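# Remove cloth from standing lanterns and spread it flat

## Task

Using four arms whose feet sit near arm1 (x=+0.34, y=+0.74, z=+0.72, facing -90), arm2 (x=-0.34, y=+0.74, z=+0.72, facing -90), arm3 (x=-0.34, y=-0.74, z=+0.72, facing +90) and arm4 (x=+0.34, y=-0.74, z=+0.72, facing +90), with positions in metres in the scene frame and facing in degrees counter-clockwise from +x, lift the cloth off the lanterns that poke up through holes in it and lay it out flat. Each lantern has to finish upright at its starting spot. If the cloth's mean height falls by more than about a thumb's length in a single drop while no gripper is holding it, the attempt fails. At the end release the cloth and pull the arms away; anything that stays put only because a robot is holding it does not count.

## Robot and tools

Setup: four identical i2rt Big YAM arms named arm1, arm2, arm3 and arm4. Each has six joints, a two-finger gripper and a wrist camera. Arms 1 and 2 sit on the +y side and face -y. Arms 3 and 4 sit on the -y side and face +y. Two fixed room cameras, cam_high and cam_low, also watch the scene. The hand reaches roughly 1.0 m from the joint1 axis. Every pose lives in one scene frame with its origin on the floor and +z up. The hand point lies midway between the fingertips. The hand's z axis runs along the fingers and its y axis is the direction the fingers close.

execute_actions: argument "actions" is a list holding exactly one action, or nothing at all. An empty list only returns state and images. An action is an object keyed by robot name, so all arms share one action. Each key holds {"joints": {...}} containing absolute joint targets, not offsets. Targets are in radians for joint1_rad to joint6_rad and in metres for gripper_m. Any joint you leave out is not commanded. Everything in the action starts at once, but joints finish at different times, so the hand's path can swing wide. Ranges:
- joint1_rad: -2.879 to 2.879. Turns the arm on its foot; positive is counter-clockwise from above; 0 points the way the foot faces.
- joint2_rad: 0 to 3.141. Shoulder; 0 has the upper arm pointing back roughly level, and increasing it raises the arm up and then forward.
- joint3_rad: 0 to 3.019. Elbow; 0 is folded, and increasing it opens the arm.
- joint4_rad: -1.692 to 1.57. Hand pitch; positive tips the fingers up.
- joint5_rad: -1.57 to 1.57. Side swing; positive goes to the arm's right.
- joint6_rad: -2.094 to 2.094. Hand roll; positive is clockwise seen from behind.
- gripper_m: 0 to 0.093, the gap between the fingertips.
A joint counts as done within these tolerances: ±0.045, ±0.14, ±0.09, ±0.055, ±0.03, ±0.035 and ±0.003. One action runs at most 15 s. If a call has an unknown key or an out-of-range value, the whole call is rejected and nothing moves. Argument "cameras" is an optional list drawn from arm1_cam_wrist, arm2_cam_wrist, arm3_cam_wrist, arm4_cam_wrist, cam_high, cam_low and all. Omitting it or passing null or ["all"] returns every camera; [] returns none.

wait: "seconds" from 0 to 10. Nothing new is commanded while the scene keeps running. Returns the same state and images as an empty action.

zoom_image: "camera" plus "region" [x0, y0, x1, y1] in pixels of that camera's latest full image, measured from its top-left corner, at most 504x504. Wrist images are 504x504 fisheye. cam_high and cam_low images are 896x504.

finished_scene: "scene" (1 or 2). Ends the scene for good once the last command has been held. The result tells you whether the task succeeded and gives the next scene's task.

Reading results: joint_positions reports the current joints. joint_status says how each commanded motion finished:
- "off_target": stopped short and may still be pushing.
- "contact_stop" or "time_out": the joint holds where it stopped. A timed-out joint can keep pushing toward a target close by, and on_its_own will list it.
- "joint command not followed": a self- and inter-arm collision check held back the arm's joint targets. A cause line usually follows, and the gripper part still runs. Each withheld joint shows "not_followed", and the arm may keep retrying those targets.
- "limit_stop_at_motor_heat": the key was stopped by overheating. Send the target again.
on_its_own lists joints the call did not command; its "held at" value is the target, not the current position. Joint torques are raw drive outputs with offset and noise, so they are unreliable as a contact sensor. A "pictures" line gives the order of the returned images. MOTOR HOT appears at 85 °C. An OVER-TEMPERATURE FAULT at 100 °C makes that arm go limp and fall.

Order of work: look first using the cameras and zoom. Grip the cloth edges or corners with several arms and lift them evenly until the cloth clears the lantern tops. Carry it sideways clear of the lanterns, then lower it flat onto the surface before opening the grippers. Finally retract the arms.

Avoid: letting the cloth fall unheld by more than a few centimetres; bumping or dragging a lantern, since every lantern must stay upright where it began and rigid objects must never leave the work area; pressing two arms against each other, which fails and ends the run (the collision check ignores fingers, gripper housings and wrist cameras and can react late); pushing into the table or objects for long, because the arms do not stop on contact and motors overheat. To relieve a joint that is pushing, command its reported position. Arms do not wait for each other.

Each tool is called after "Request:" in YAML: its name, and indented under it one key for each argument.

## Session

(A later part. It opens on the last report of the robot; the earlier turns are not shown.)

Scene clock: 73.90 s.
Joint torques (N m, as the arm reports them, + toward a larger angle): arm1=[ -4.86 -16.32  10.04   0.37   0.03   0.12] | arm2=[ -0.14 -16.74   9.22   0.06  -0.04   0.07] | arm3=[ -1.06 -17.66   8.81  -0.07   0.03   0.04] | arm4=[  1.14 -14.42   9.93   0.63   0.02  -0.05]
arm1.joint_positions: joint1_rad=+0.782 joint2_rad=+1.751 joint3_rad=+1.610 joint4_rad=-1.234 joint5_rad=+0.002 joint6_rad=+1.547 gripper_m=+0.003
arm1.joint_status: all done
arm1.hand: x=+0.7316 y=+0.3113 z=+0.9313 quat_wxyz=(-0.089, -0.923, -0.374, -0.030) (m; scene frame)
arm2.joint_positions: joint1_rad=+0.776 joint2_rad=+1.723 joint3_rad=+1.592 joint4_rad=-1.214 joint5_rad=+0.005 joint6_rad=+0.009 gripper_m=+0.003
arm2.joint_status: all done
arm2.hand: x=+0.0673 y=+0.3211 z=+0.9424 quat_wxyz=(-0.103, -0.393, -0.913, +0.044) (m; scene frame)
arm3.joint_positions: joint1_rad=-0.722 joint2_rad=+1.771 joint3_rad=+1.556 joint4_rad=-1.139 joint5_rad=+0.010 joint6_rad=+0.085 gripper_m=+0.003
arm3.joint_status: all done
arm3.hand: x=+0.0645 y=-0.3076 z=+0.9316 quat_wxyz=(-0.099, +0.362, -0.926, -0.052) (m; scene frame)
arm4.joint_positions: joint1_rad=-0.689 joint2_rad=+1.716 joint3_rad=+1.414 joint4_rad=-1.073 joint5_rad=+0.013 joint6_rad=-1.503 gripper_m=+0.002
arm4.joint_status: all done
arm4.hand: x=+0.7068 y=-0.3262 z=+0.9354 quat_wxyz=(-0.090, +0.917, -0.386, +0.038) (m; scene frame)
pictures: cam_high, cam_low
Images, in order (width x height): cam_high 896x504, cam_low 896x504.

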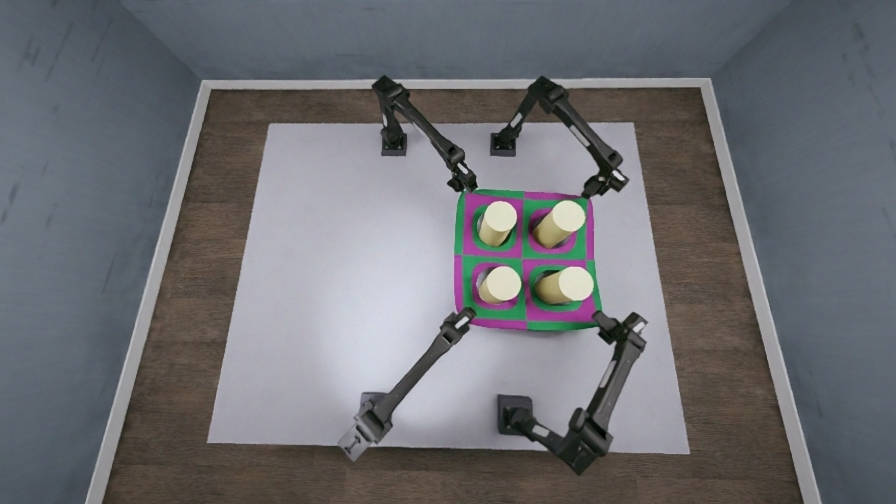

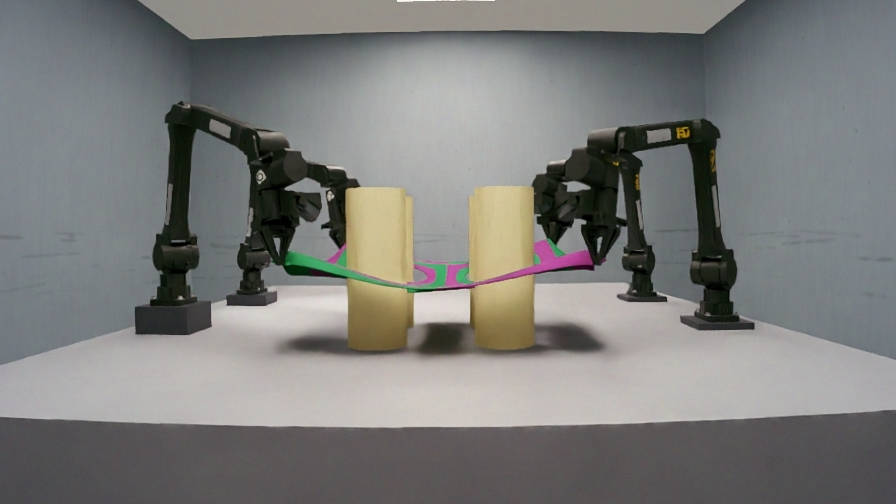

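Request:
execute_actions:
  actions:
    - {"arm1":{"joints":{"joint2_rad":1.608,"joint3_rad":1.872,"joint4_rad":-1.382}},"arm2":{"joints":{"joint2_rad":1.606,"joint3_rad":1.834,"joint4_rad":-1.370}},"arm3":{"joints":{"joint2_rad":1.595,"joint3_rad":1.755,"joint4_rad":-1.294}},"arm4":{"joints":{"joint2_rad":1.529,"joint3_rad":1.626,"joint4_rad":-1.221}}}
  cameras: ["cam_high","cam_low"]

Scene clock: 79.23 s.
Joint torques (N m, as the arm reports them, + toward a larger angle): arm1=[ -4.88 -14.16  11.03   0.8   -0.02   0.08] | arm2=[  0.04 -14.49  10.46   0.38  -0.04   0.07] | arm3=[ -1.11 -15.39   9.76   0.22   0.04   0.04] | arm4=[  1.12 -12.05  11.02   1.01   0.02  -0.04]
arm1.joint_positions: joint1_rad=+0.782 joint2_rad=+1.609 joint3_rad=+1.843 joint4_rad=-1.376 joint5_rad=+0.003 joint6_rad=+1.547 gripper_m=+0.003
arm1.joint_status: all done
arm1.hand: x=+0.7300 y=+0.3142 z=+1.1067 quat_wxyz=(-0.197, -0.906, -0.367, -0.070) (m; scene frame)
arm2.joint_positions: joint1_rad=+0.776 joint2_rad=+1.593 joint3_rad=+1.807 joint4_rad=-1.356 joint5_rad=+0.005 joint6_rad=+0.009 gripper_m=+0.003
arm2.joint_status: all done
arm2.hand: x=+0.0626 y=+0.3251 z=+1.1026 quat_wxyz=(-0.195, -0.386, -0.898, +0.082) (m; scene frame)
arm3.joint_positions: joint1_rad=-0.722 joint2_rad=+1.603 joint3_rad=+1.740 joint4_rad=-1.275 joint5_rad=+0.010 joint6_rad=+0.085 gripper_m=+0.003
arm3.joint_status: all done
arm3.hand: x=+0.0614 y=-0.3148 z=+1.1005 quat_wxyz=(-0.194, +0.354, -0.910, -0.099) (m; scene frame)
arm4.joint_positions: joint1_rad=-0.689 joint2_rad=+1.526 joint3_rad=+1.593 joint4_rad=-1.213 joint5_rad=+0.013 joint6_rad=-1.503 gripper_m=+0.002
arm4.joint_status: all done
arm4.hand: x=+0.7062 y=-0.3269 z=+1.1087 quat_wxyz=(-0.197, +0.901, -0.380, +0.074) (m; scene frame)
pictures: cam_high, cam_low
Images, in order (width x height): cam_high 896x504, cam_low 896x504.

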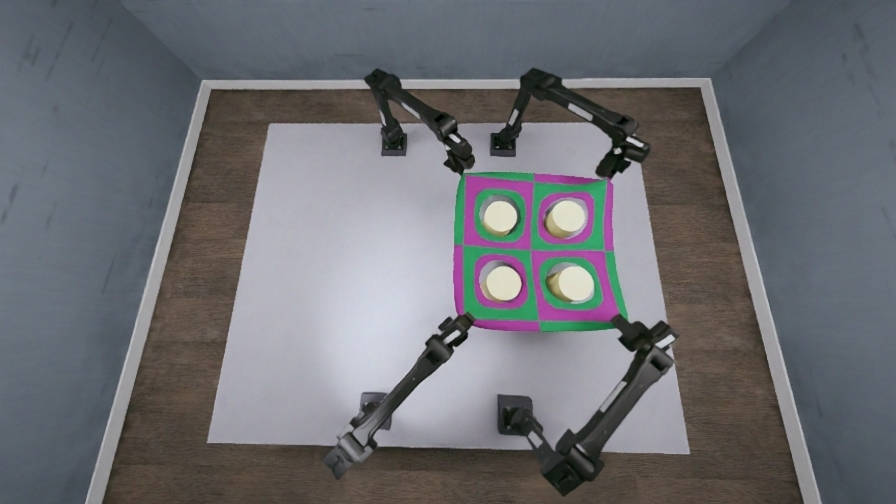

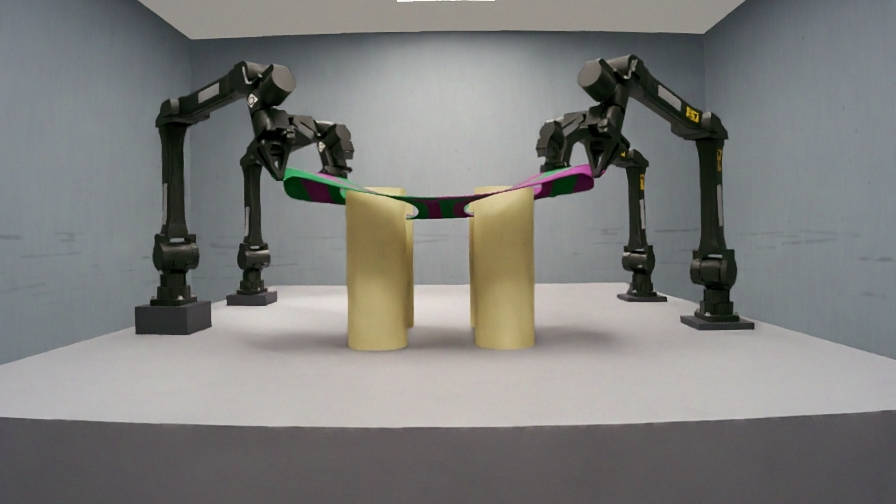

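Request:
execute_actions:
  actions:
    - {"arm1":{"joints":{"joint3_rad":2.242,"joint4_rad":-1.483}},"arm2":{"joints":{"joint3_rad":2.203,"joint4_rad":-1.470}},"arm3":{"joints":{"joint3_rad":2.133,"joint4_rad":-1.452}},"arm4":{"joints":{"joint3_rad":2.006,"joint4_rad":-1.423}}}
  cameras: ["cam_high","cam_low"]

Scene clock: 85.93 s.
Joint torques (N m, as the arm reports them, + toward a larger angle): arm1=[ -4.77 -12.75  11.14   1.22  -0.06   0.07] | arm2=[  0.02 -14.94  10.49   0.89  -0.04   0.07] | arm3=[ -1.11 -14.04  10.35   0.46   0.04   0.04] | arm4=[  1.33 -12.04  11.8    1.29   0.03  -0.03]
arm1.joint_positions: joint1_rad=+0.782 joint2_rad=+1.604 joint3_rad=+2.202 joint4_rad=-1.479 joint5_rad=+0.004 joint6_rad=+1.547 gripper_m=+0.003
arm1.joint_status: all done
arm1.hand: x=+0.7291 y=+0.3164 z=+1.2675 quat_wxyz=(-0.315, -0.873, -0.354, -0.114) (m; scene frame)
arm2.joint_positions: joint1_rad=+0.776 joint2_rad=+1.608 joint3_rad=+2.167 joint4_rad=-1.457 joint5_rad=+0.005 joint6_rad=+0.009 gripper_m=+0.003
arm2.joint_status: all done
arm2.hand: x=+0.0674 y=+0.3193 z=+1.2540 quat_wxyz=(-0.303, -0.374, -0.867, +0.128) (m; scene frame)
arm3.joint_positions: joint1_rad=-0.722 joint2_rad=+1.595 joint3_rad=+2.099 joint4_rad=-1.431 joint5_rad=+0.010 joint6_rad=+0.085 gripper_m=+0.003
arm3.joint_status: all done
arm3.hand: x=+0.0608 y=-0.3191 z=+1.2603 quat_wxyz=(-0.285, +0.343, -0.883, -0.144) (m; scene frame)
arm4.joint_positions: joint1_rad=-0.689 joint2_rad=+1.528 joint3_rad=+1.958 joint4_rad=-1.417 joint5_rad=+0.013 joint6_rad=-1.503 gripper_m=+0.002
arm4.joint_status: all done
arm4.hand: x=+0.7071 y=-0.3259 z=+1.2606 quat_wxyz=(-0.270, +0.882, -0.373, +0.099) (m; scene frame)
pictures: cam_high, cam_low
Images, in order (width x height): cam_high 896x504, cam_low 896x504.

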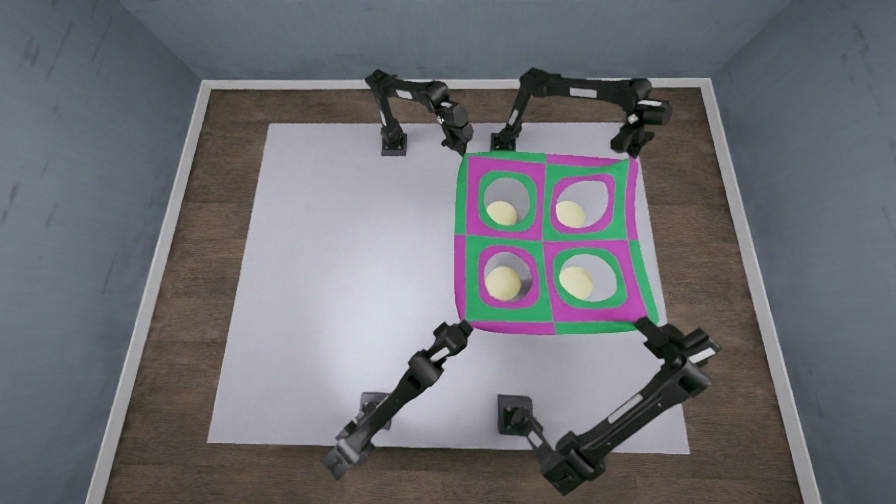

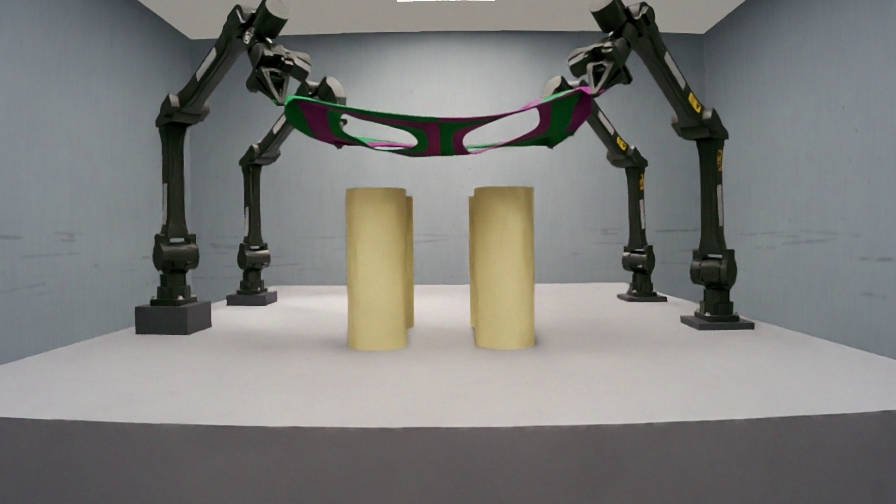

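Request:
execute_actions:
  actions:
    - {"arm1":{"joints":{"joint1_rad":0.410,"joint2_rad":1.348,"joint3_rad":2.052,"joint4_rad":-1.592,"joint6_rad":1.170}},"arm2":{"joints":{"joint1_rad":0.415,"joint2_rad":1.343,"joint3_rad":2.019,"joint4_rad":-1.586,"joint6_rad":-0.357}},"arm3":{"joints":{"joint1_rad":-0.342,"joint2_rad":1.303,"joint3_rad":1.897,"joint4_rad":-1.495,"joint6_rad":0.470}},"arm4":{"joints":{"joint1_rad":-0.301,"joint2_rad":1.223,"joint3_rad":1.751,"joint4_rad":-1.432,"joint6_rad":-1.110}}}
  cameras: ["cam_high","cam_low"]

Scene clock: 103.07 s.
Joint torques (N m, as the arm reports them, + toward a larger angle): arm1=[-4.26 -9.01  8.82  1.18 -0.16 -0.22] | arm2=[ 0.95 -9.39  8.55  0.89 -0.06 -0.11] | arm3=[ -1.23 -10.44   8.5    0.65   0.07   0.03] | arm4=[ 0.38 -7.26  7.39  1.48  0.2   0.13]
arm1.joint_positions: joint1_rad=+0.394 joint2_rad=+1.352 joint3_rad=+2.036 joint4_rad=-1.586 joint5_rad=+0.006 joint6_rad=+1.185 gripper_m=+0.003
arm1.joint_status: all done
arm1.hand: x=+0.4980 y=+0.3129 z=+1.3010 quat_wxyz=(-0.326, -0.881, -0.344, +0.011) (m; scene frame)
arm2.joint_positions: joint1_rad=+0.407 joint2_rad=+1.340 joint3_rad=+2.003 joint4_rad=-1.575 joint5_rad=+0.005 joint6_rad=-0.344 gripper_m=+0.003
arm2.joint_status: all done
arm2.hand: x=-0.1601 y=+0.3200 z=+1.2924 quat_wxyz=(-0.233, -0.381, -0.867, +0.222) (m; scene frame)
arm3.joint_positions: joint1_rad=-0.338 joint2_rad=+1.314 joint3_rad=+1.888 joint4_rad=-1.479 joint5_rad=+0.009 joint6_rad=+0.459 gripper_m=+0.003
arm3.joint_status: all done
arm3.hand: x=-0.1690 y=-0.3131 z=+1.2948 quat_wxyz=(-0.222, +0.346, -0.877, -0.248) (m; scene frame)
arm4.joint_positions: joint1_rad=-0.289 joint2_rad=+1.221 joint3_rad=+1.754 joint4_rad=-1.427 joint5_rad=+0.010 joint6_rad=-1.121 gripper_m=+0.002
arm4.joint_status: all done
arm4.hand: x=+0.4782 y=-0.3248 z=+1.3072 quat_wxyz=(-0.332, +0.872, -0.359, -0.016) (m; scene frame)
pictures: cam_high, cam_low
Images, in order (width x height): cam_high 896x504, cam_low 896x504.

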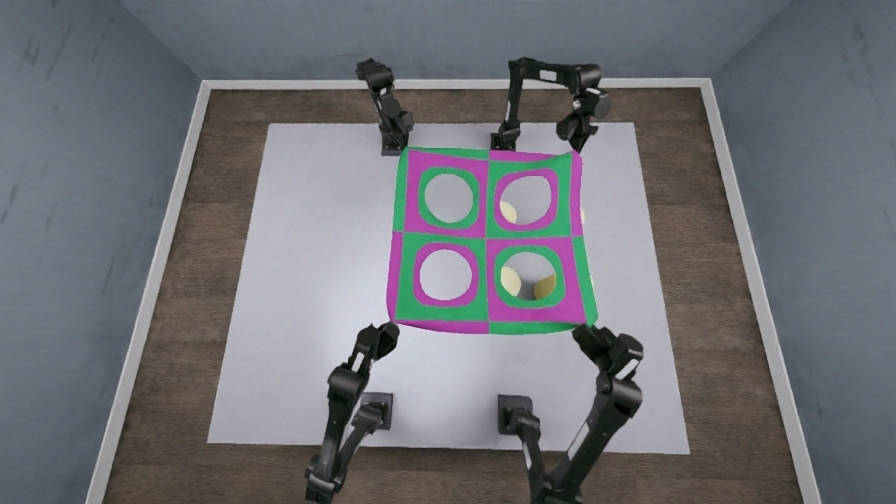

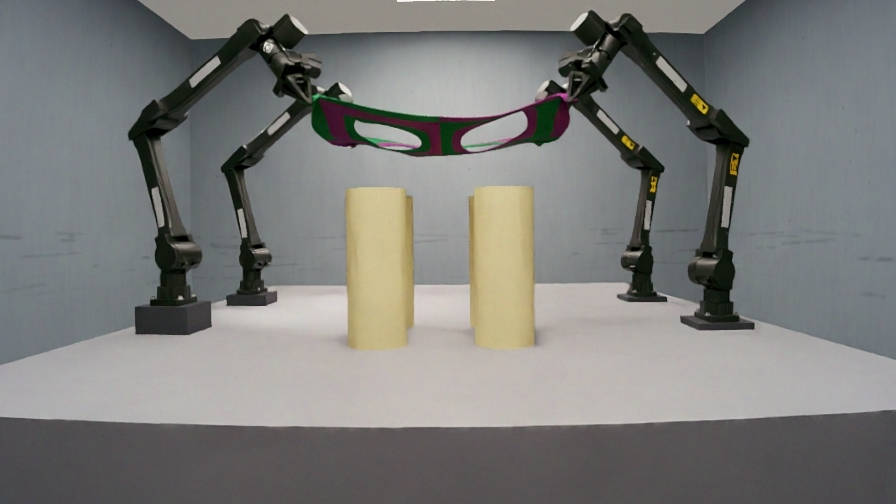

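Request:
execute_actions:
  actions:
    - {"arm1":{"joints":{"joint1_rad":-0.072,"joint2_rad":1.270,"joint3_rad":1.978,"joint6_rad":0.667}},"arm2":{"joints":{"joint1_rad":-0.081,"joint2_rad":1.236,"joint3_rad":1.931,"joint6_rad":-0.867}},"arm3":{"joints":{"joint1_rad":0.143,"joint2_rad":1.232,"joint3_rad":1.833,"joint6_rad":0.966}},"arm4":{"joints":{"joint1_rad":0.201,"joint2_rad":1.165,"joint3_rad":1.707,"joint4_rad":-1.445,"joint6_rad":-0.590}}}
  cameras: ["cam_high","cam_low"]

Scene clock: 109.00 s.
Joint torques (N m, as the arm reports them, + toward a larger angle): arm1=[-5.19 -9.35  8.49  1.15 -0.11 -0.19] | arm2=[-0.16 -9.21  8.3   0.95 -0.01 -0.04] | arm3=[-0.5  -8.94  8.26  0.63  0.01  0.07] | arm4=[ 1.23 -8.76  7.58  1.41  0.17  0.16]
arm1.joint_positions: joint1_rad=-0.073 joint2_rad=+1.293 joint3_rad=+1.967 joint4_rad=-1.586 joint5_rad=+0.005 joint6_rad=+0.683 gripper_m=+0.003
arm1.joint_status: all done
arm1.hand: x=+0.2920 y=+0.3096 z=+1.2968 quat_wxyz=(-0.281, -0.875, -0.360, +0.160) (m; scene frame)
arm2.joint_positions: joint1_rad=-0.076 joint2_rad=+1.253 joint3_rad=+1.919 joint4_rad=-1.577 joint5_rad=+0.003 joint6_rad=-0.854 gripper_m=+0.003
arm2.joint_status: all done
arm2.hand: x=-0.3713 y=+0.3199 z=+1.2903 quat_wxyz=(-0.099, -0.369, -0.872, +0.307) (m; scene frame)
arm3.joint_positions: joint1_rad=+0.138 joint2_rad=+1.244 joint3_rad=+1.825 joint4_rad=-1.479 joint5_rad=+0.012 joint6_rad=+0.955 gripper_m=+0.003
arm3.joint_status: all done
arm3.hand: x=-0.3824 y=-0.3139 z=+1.2968 quat_wxyz=(-0.086, +0.337, -0.879, -0.327) (m; scene frame)
arm4.joint_positions: joint1_rad=+0.199 joint2_rad=+1.190 joint3_rad=+1.709 joint4_rad=-1.439 joint5_rad=+0.011 joint6_rad=-0.601 gripper_m=+0.002
arm4.joint_status: all done
arm4.hand: x=+0.2693 y=-0.3199 z=+1.2961 quat_wxyz=(-0.272, +0.871, -0.374, -0.167) (m; scene frame)
pictures: cam_high, cam_low
Images, in order (width x height): cam_high 896x504, cam_low 896x504.

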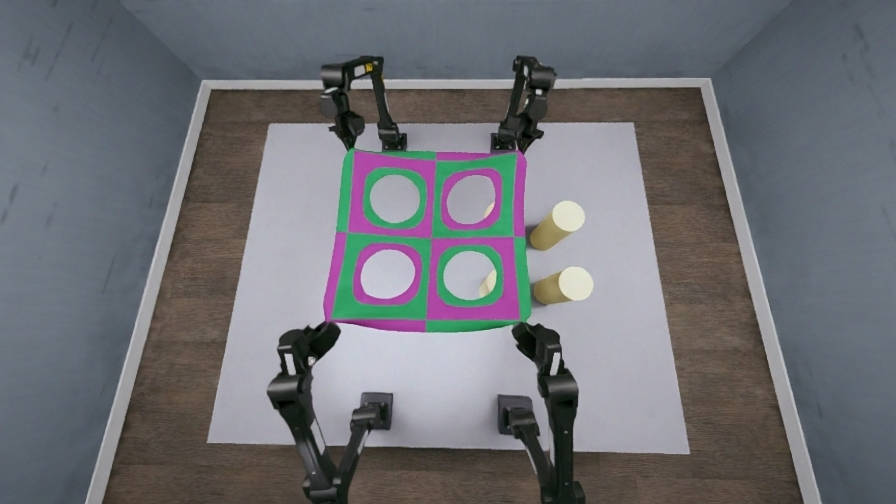

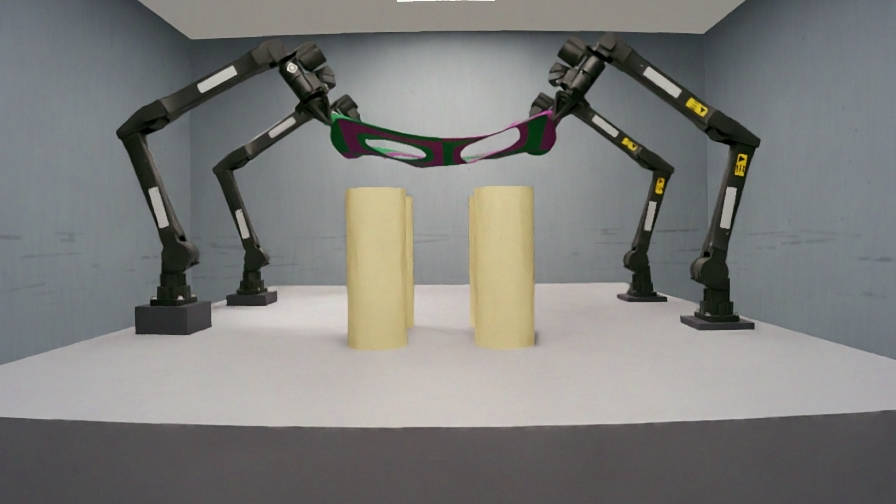

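Request:
execute_actions:
  actions:
    - {"arm1":{"joints":{"joint1_rad":-0.441,"joint4_rad":-1.313,"joint6_rad":0.312}},"arm2":{"joints":{"joint1_rad":-0.458,"joint4_rad":-1.325,"joint6_rad":-1.234}},"arm3":{"joints":{"joint1_rad":0.490,"joint4_rad":-1.158,"joint6_rad":1.304}},"arm4":{"joints":{"joint1_rad":0.562,"joint4_rad":-1.134,"joint6_rad":-0.242}}}
  cameras: ["cam_high","cam_low"]

Scene clock: 123.33 s.
Joint torques (N m, as the arm reports them, + toward a larger angle): arm1=[-5.08 -9.65  8.74  2.35 -0.1  -0.21] | arm2=[-0.05 -9.78  8.37  2.51  0.03 -0.09] | arm3=[-0.66 -9.4   8.52  2.54 -0.04  0.03] | arm4=[ 1.01 -9.63  7.8   2.53  0.15  0.14]
arm1.joint_positions: joint1_rad=-0.445 joint2_rad=+1.293 joint3_rad=+1.967 joint4_rad=-1.330 joint5_rad=+0.003 joint6_rad=+0.327 gripper_m=+0.003
arm1.joint_status: all done
arm1.hand: x=+0.1194 y=+0.3169 z=+1.3429 quat_wxyz=(-0.284, -0.832, -0.335, +0.340) (m; scene frame)
arm2.joint_positions: joint1_rad=-0.454 joint2_rad=+1.253 joint3_rad=+1.919 joint4_rad=-1.343 joint5_rad=+0.002 joint6_rad=-1.221 gripper_m=+0.003
arm2.joint_status: all done
arm2.hand: x=-0.5409 y=+0.3258 z=+1.3302 quat_wxyz=(+0.025, -0.356, -0.829, +0.429) (m; scene frame)
arm3.joint_positions: joint1_rad=+0.486 joint2_rad=+1.244 joint3_rad=+1.825 joint4_rad=-1.184 joint5_rad=+0.013 joint6_rad=+1.293 gripper_m=+0.003
arm3.joint_status: all done
arm3.hand: x=-0.5492 y=-0.3143 z=+1.3507 quat_wxyz=(+0.039, +0.320, -0.821, -0.471) (m; scene frame)
arm4.joint_positions: joint1_rad=+0.564 joint2_rad=+1.190 joint3_rad=+1.709 joint4_rad=-1.154 joint5_rad=+0.012 joint6_rad=-0.253 gripper_m=+0.002
arm4.joint_status: all done
arm4.hand: x=+0.0994 y=-0.3287 z=+1.3461 quat_wxyz=(-0.277, +0.822, -0.347, -0.356) (m; scene frame)
pictures: cam_high, cam_low
Images, in order (width x height): cam_high 896x504, cam_low 896x504.

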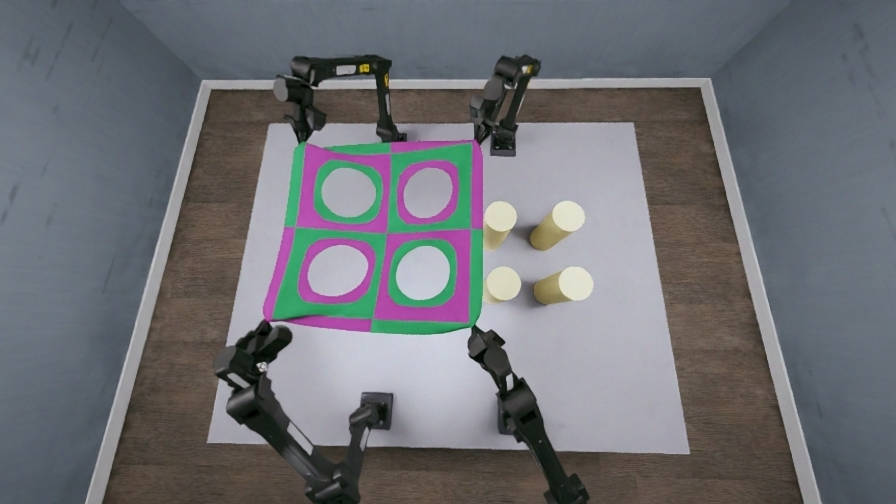

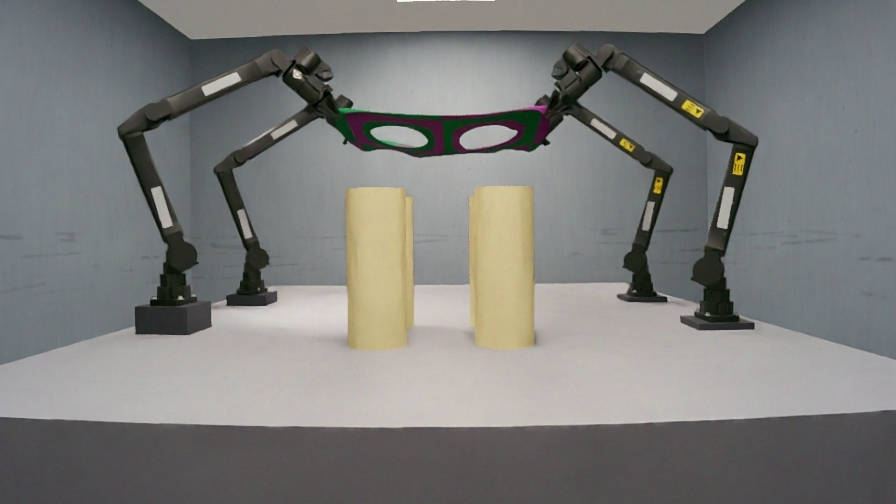

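Request:
execute_actions:
  actions:
    - {"arm1":{"joints":{"joint1_rad":-0.544,"joint2_rad":1.400,"joint3_rad":1.696,"joint4_rad":-1.386,"joint6_rad":0.212}},"arm2":{"joints":{"joint1_rad":-0.566,"joint2_rad":1.357,"joint3_rad":1.646,"joint4_rad":-1.388,"joint6_rad":-1.341}},"arm3":{"joints":{"joint1_rad":0.586,"joint2_rad":1.411,"joint3_rad":1.608,"joint4_rad":-1.305,"joint6_rad":1.400}},"arm4":{"joints":{"joint1_rad":0.662,"joint2_rad":1.370,"joint3_rad":1.507,"joint4_rad":-1.241,"joint6_rad":-0.143}}}
  cameras: ["cam_high","cam_low"]

Scene clock: 130.83 s.
Joint torques (N m, as the arm reports them, + toward a larger angle): arm1=[ -5.27 -12.14  11.58   0.88  -0.05  -0.18] | arm2=[  0.07 -13.12  10.92   0.68   0.03  -0.11] | arm3=[ -0.69 -11.18  11.07   0.45   0.     0.01] | arm4=[  1.12 -11.95   9.92   1.11   0.13   0.1 ]
arm1.joint_positions: joint1_rad=-0.544 joint2_rad=+1.416 joint3_rad=+1.659 joint4_rad=-1.379 joint5_rad=+0.002 joint6_rad=+0.227 gripper_m=+0.003
arm1.joint_status: all done
arm1.hand: x=+0.0612 y=+0.3177 z=+1.1260 quat_wxyz=(-0.120, -0.905, -0.364, +0.182) (m; scene frame)
arm2.joint_positions: joint1_rad=-0.564 joint2_rad=+1.377 joint3_rad=+1.613 joint4_rad=-1.382 joint5_rad=+0.001 joint6_rad=-1.328 gripper_m=+0.003
arm2.joint_status: all done
arm2.hand: x=-0.5997 y=+0.3279 z=+1.1172 quat_wxyz=(+0.036, -0.387, -0.898, +0.206) (m; scene frame)
arm3.joint_positions: joint1_rad=+0.583 joint2_rad=+1.404 joint3_rad=+1.573 joint4_rad=-1.294 joint5_rad=+0.013 joint6_rad=+1.389 gripper_m=+0.003
arm3.joint_status: all done
arm3.hand: x=-0.6038 y=-0.3153 z=+1.1269 quat_wxyz=(+0.037, +0.355, -0.906, -0.226) (m; scene frame)
arm4.joint_positions: joint1_rad=+0.661 joint2_rad=+1.385 joint3_rad=+1.490 joint4_rad=-1.233 joint5_rad=+0.012 joint6_rad=-0.154 gripper_m=+0.002
arm4.joint_status: all done
arm4.hand: x=+0.0434 y=-0.3291 z=+1.1281 quat_wxyz=(-0.120, +0.899, -0.379, -0.184) (m; scene frame)
pictures: cam_high, cam_low
Images, in order (width x height): cam_high 896x504, cam_low 896x504.

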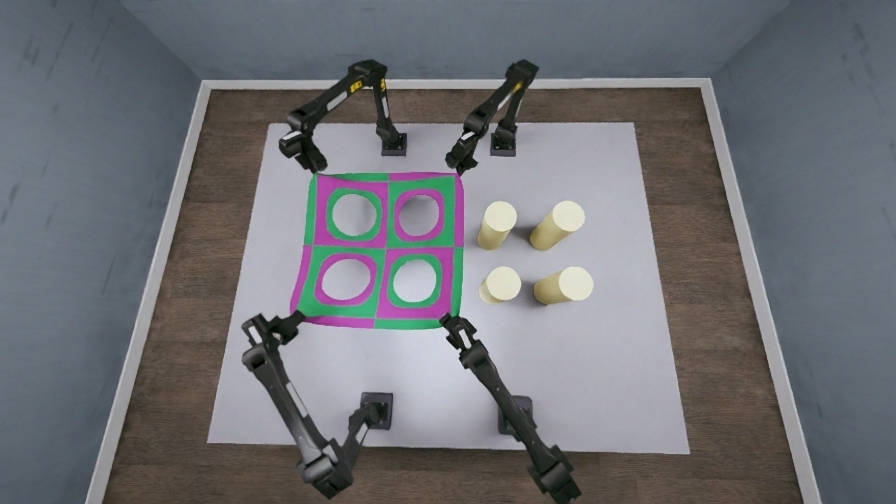

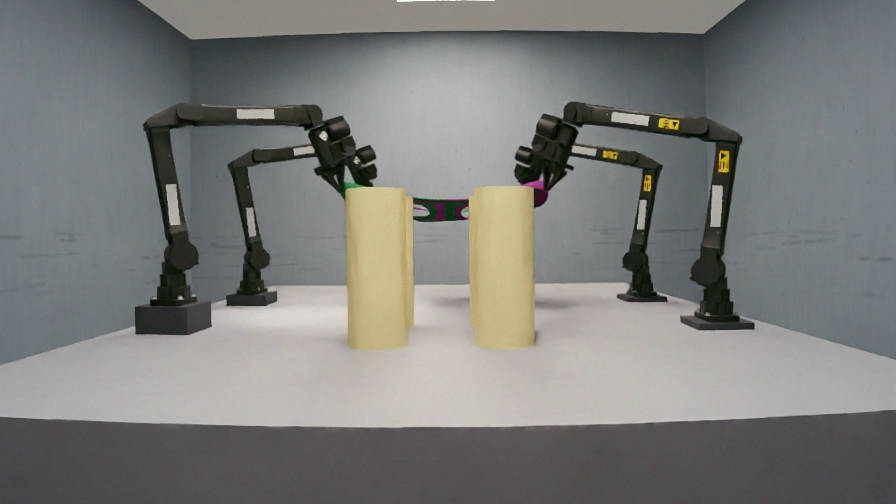

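Request:
execute_actions:
  actions:
    - {"arm1":{"joints":{"joint2_rad":1.528,"joint3_rad":1.384,"joint4_rad":-1.159}},"arm2":{"joints":{"joint2_rad":1.483,"joint3_rad":1.340,"joint4_rad":-1.158}},"arm3":{"joints":{"joint2_rad":1.575,"joint3_rad":1.328,"joint4_rad":-1.073}},"arm4":{"joints":{"joint2_rad":1.561,"joint3_rad":1.268,"joint4_rad":-1.026}}}
  cameras: ["cam_high","cam_low"]

Scene clock: 135.43 s.
Joint torques (N m, as the arm reports them, + toward a larger angle): arm1=[ -5.21 -14.25  11.     1.28  -0.05  -0.17] | arm2=[  0.06 -15.34  10.4    1.14   0.03  -0.12] | arm3=[ -0.5  -13.7   10.4    1.13   0.01   0.03] | arm4=[  1.17 -14.94   8.99   1.35   0.11   0.1 ]
arm1.joint_positions: joint1_rad=-0.544 joint2_rad=+1.550 joint3_rad=+1.352 joint4_rad=-1.168 joint5_rad=+0.002 joint6_rad=+0.227 gripper_m=+0.003
arm1.joint_status: all done
arm1.hand: x=+0.0587 y=+0.3168 z=+0.9364 quat_wxyz=(-0.055, -0.923, -0.371, +0.088) (m; scene frame)
arm2.joint_positions: joint1_rad=-0.564 joint2_rad=+1.505 joint3_rad=+1.309 joint4_rad=-1.171 joint5_rad=+0.001 joint6_rad=-1.329 gripper_m=+0.003
arm2.joint_status: all done
arm2.hand: x=-0.6001 y=+0.3279 z=+0.9340 quat_wxyz=(+0.018, -0.393, -0.914, +0.098) (m; scene frame)
arm3.joint_positions: joint1_rad=+0.583 joint2_rad=+1.576 joint3_rad=+1.296 joint4_rad=-1.090 joint5_rad=+0.013 joint6_rad=+1.390 gripper_m=+0.003
arm3.joint_status: all done
arm3.hand: x=-0.6047 y=-0.3130 z=+0.9319 quat_wxyz=(+0.013, +0.363, -0.925, -0.108) (m; scene frame)
arm4.joint_positions: joint1_rad=+0.661 joint2_rad=+1.582 joint3_rad=+1.253 joint4_rad=-1.036 joint5_rad=+0.012 joint6_rad=-0.153 gripper_m=+0.002
arm4.joint_status: all done
arm4.hand: x=+0.0422 y=-0.3278 z=+0.9391 quat_wxyz=(-0.058, +0.917, -0.386, -0.084) (m; scene frame)
pictures: cam_high, cam_low
Images, in order (width x height): cam_high 896x504, cam_low 896x504.

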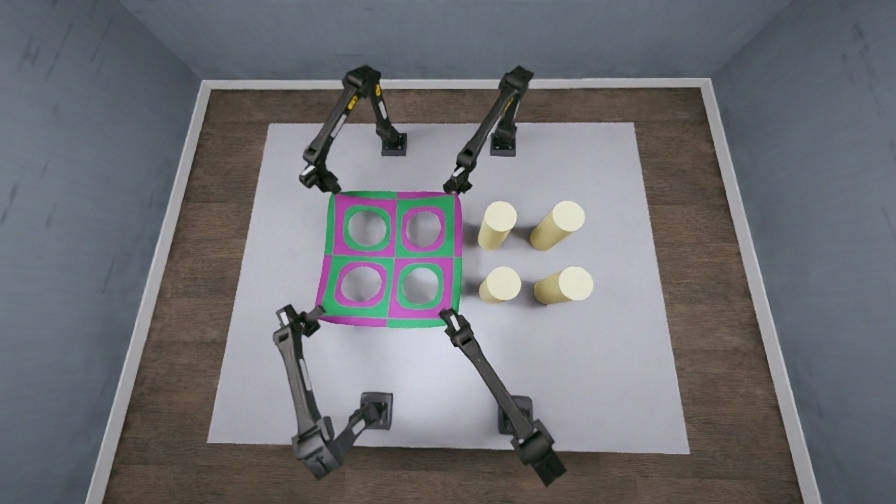

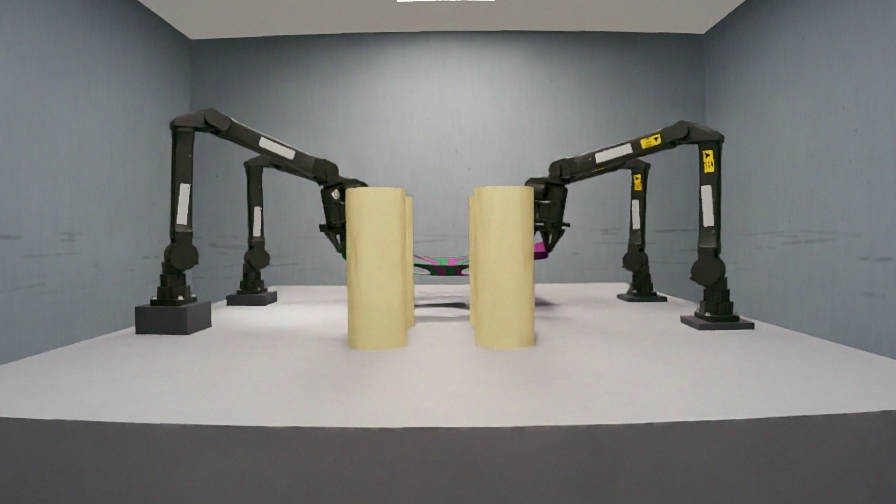

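Request:
execute_actions:
  actions:
    - {"arm1":{"joints":{"joint2_rad":1.788,"joint3_rad":1.241,"joint4_rad":-0.953}},"arm2":{"joints":{"joint2_rad":1.755,"joint3_rad":1.204,"joint4_rad":-0.948}},"arm3":{"joints":{"joint2_rad":1.863,"joint3_rad":1.215,"joint4_rad":-0.871}},"arm4":{"joints":{"joint2_rad":1.868,"joint3_rad":1.191,"joint4_rad":-0.834}}}

Scene clock: 141.90 s.
Joint torques (N m, as the arm reports them, + toward a larger angle): arm1=[ -5.23 -16.69   8.84   0.77  -0.06  -0.18] | arm2=[  0.04 -18.07   8.27   0.57   0.    -0.14] | arm3=[ -0.7  -15.36   8.02   0.66   0.05   0.04] | arm4=[  1.15 -17.59   6.6    0.89   0.09   0.09]
arm1.joint_positions: joint1_rad=-0.544 joint2_rad=+1.808 joint3_rad=+1.216 joint4_rad=-0.959 joint5_rad=+0.002 joint6_rad=+0.226 gripper_m=+0.003
arm1.joint_status: all done
arm1.hand: x=+0.0613 y=+0.3235 z=+0.7653 quat_wxyz=(-0.002, -0.928, -0.373, +0.013) (m; scene frame)
arm2.joint_positions: joint1_rad=-0.564 joint2_rad=+1.780 joint3_rad=+1.179 joint4_rad=-0.957 joint5_rad=+0.002 joint6_rad=-1.329 gripper_m=+0.003
arm2.joint_status: all done
arm2.hand: x=-0.5978 y=+0.3323 z=+0.7618 quat_wxyz=(+0.003, -0.395, -0.919, +0.004) (m; scene frame)
arm3.joint_positions: joint1_rad=+0.583 joint2_rad=+1.867 joint3_rad=+1.195 joint4_rad=-0.885 joint5_rad=+0.012 joint6_rad=+1.390 gripper_m=+0.003
arm3.joint_status: all done
arm3.hand: x=-0.6016 y=-0.3175 z=+0.7587 quat_wxyz=(-0.004, +0.366, -0.931, -0.016) (m; scene frame)
arm4.joint_positions: joint1_rad=+0.661 joint2_rad=+1.896 joint3_rad=+1.182 joint4_rad=-0.841 joint5_rad=+0.013 joint6_rad=-0.153 gripper_m=+0.002
arm4.joint_status: all done
arm4.hand: x=+0.0456 y=-0.3324 z=+0.7671 quat_wxyz=(-0.010, +0.922, -0.387, -0.004) (m; scene frame)
pictures: arm1_cam_wrist, arm2_cam_wrist, arm3_cam_wrist, arm4_cam_wrist, cam_high, cam_low
Images, in order (width x height): arm1_cam_wrist 504x504, arm2_cam_wrist 504x504, arm3_cam_wrist 504x504, arm4_cam_wrist 504x504, cam_high 896x504, cam_low 896x504.

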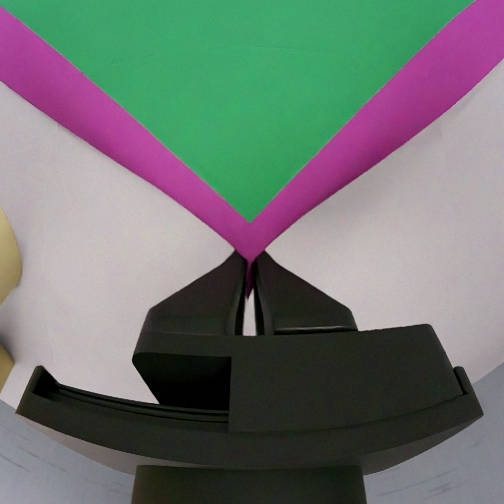

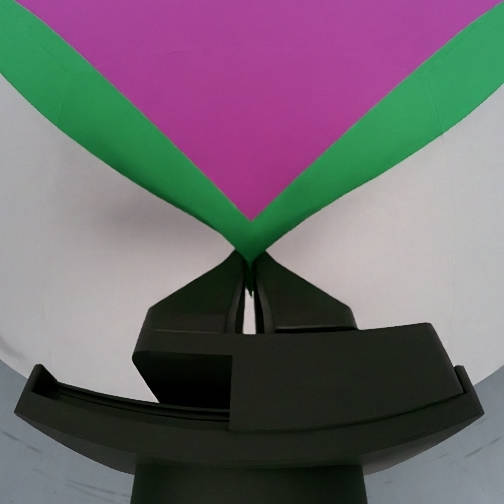

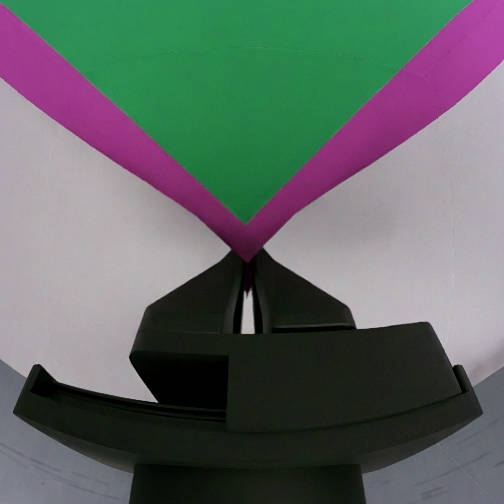

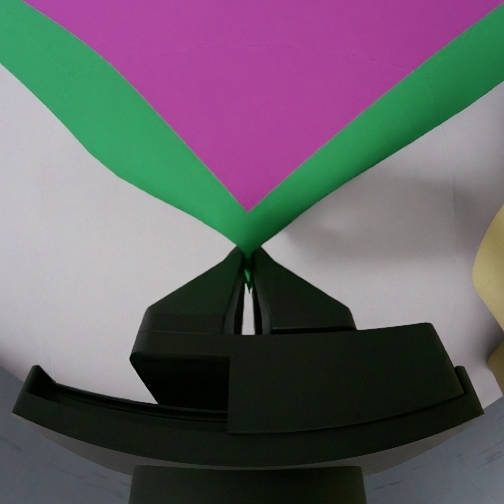

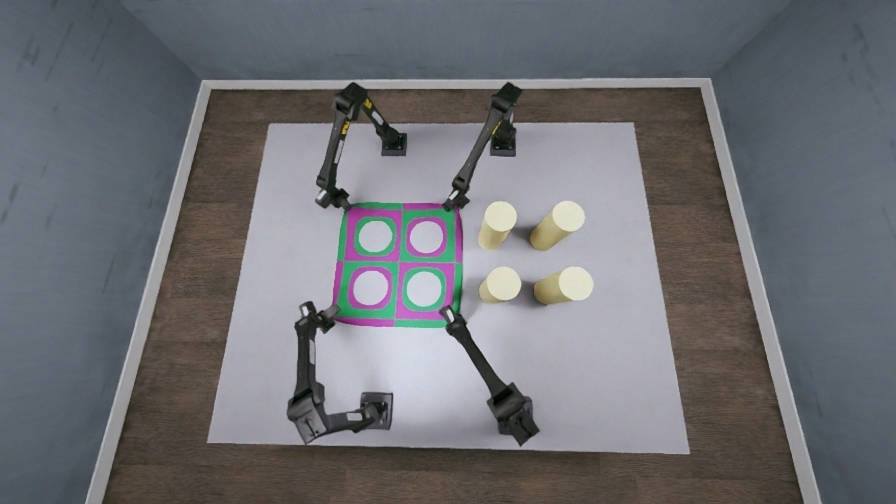

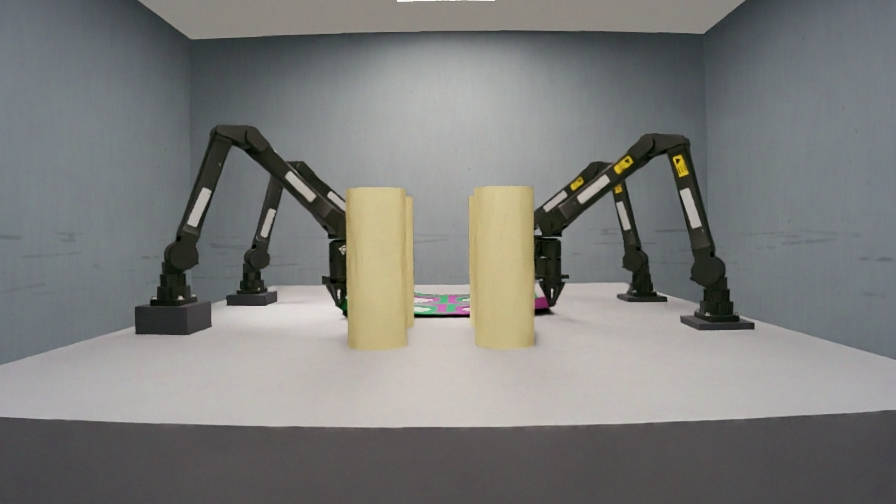

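Request:
execute_actions:
  actions: []

Scene clock: 143.70 s.
Joint torques (N m, as the arm reports them, + toward a larger angle): arm1=[ -5.37 -16.22   8.82   0.73  -0.07  -0.15] | arm2=[  0.04 -18.04   8.31   0.57   0.    -0.13] | arm3=[ -0.77 -15.93   7.89   0.68   0.05   0.04] | arm4=[  1.27 -17.14   6.46   0.95   0.09   0.09]
arm1.joint_positions: joint1_rad=-0.544 joint2_rad=+1.808 joint3_rad=+1.216 joint4_rad=-0.959 joint5_rad=+0.002 joint6_rad=+0.226 gripper_m=+0.003
arm1.joint_status: all done
arm1.hand: x=+0.0613 y=+0.3235 z=+0.7653 quat_wxyz=(-0.002, -0.928, -0.373, +0.013) (m; scene frame)
arm2.joint_positions: joint1_rad=-0.564 joint2_rad=+1.780 joint3_rad=+1.179 joint4_rad=-0.957 joint5_rad=+0.002 joint6_rad=-1.329 gripper_m=+0.003
arm2.joint_status: all done
arm2.hand: x=-0.5978 y=+0.3323 z=+0.7618 quat_wxyz=(+0.003, -0.395, -0.919, +0.004) (m; scene frame)
arm3.joint_positions: joint1_rad=+0.583 joint2_rad=+1.867 joint3_rad=+1.195 joint4_rad=-0.885 joint5_rad=+0.012 joint6_rad=+1.390 gripper_m=+0.003
arm3.joint_status: all done
arm3.hand: x=-0.6016 y=-0.3175 z=+0.7587 quat_wxyz=(-0.004, +0.366, -0.931, -0.016) (m; scene frame)
arm4.joint_positions: joint1_rad=+0.661 joint2_rad=+1.896 joint3_rad=+1.182 joint4_rad=-0.841 joint5_rad=+0.013 joint6_rad=-0.153 gripper_m=+0.002
arm4.joint_status: all done
arm4.hand: x=+0.0456 y=-0.3324 z=+0.7671 quat_wxyz=(-0.010, +0.922, -0.387, -0.004) (m; scene frame)
pictures: arm1_cam_wrist, arm2_cam_wrist, arm3_cam_wrist, arm4_cam_wrist, cam_high, cam_low
Images, in order (width x height): arm1_cam_wrist 504x504, arm2_cam_wrist 504x504, arm3_cam_wrist 504x504, arm4_cam_wrist 504x504, cam_high 896x504, cam_low 896x504.

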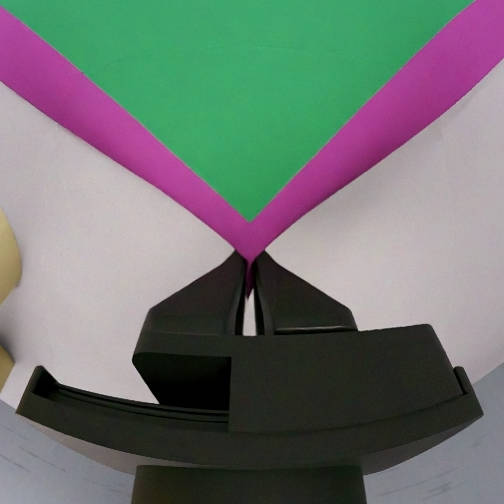

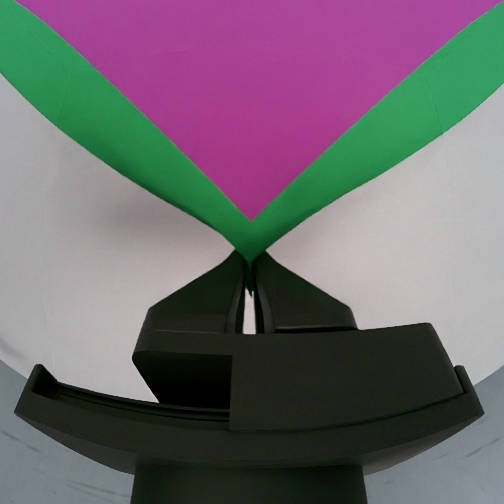

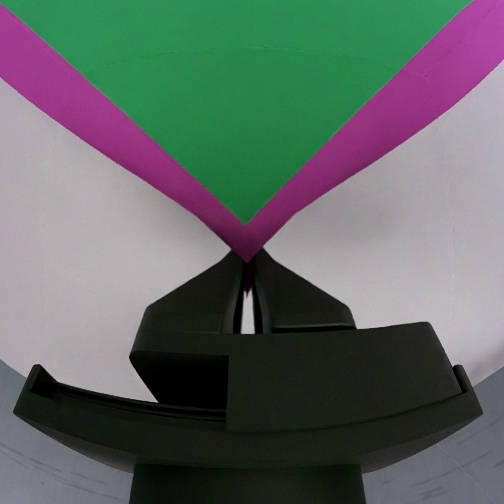

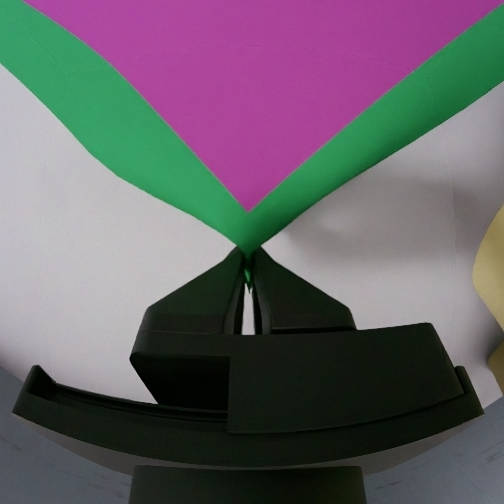

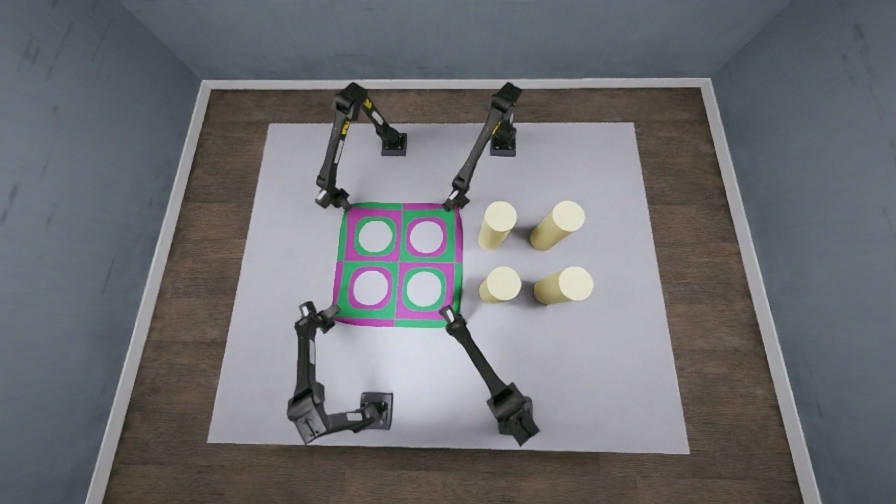

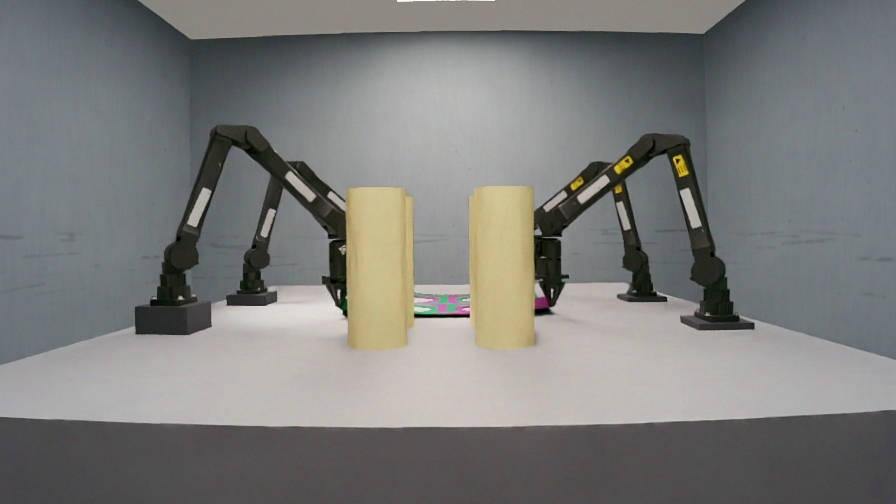

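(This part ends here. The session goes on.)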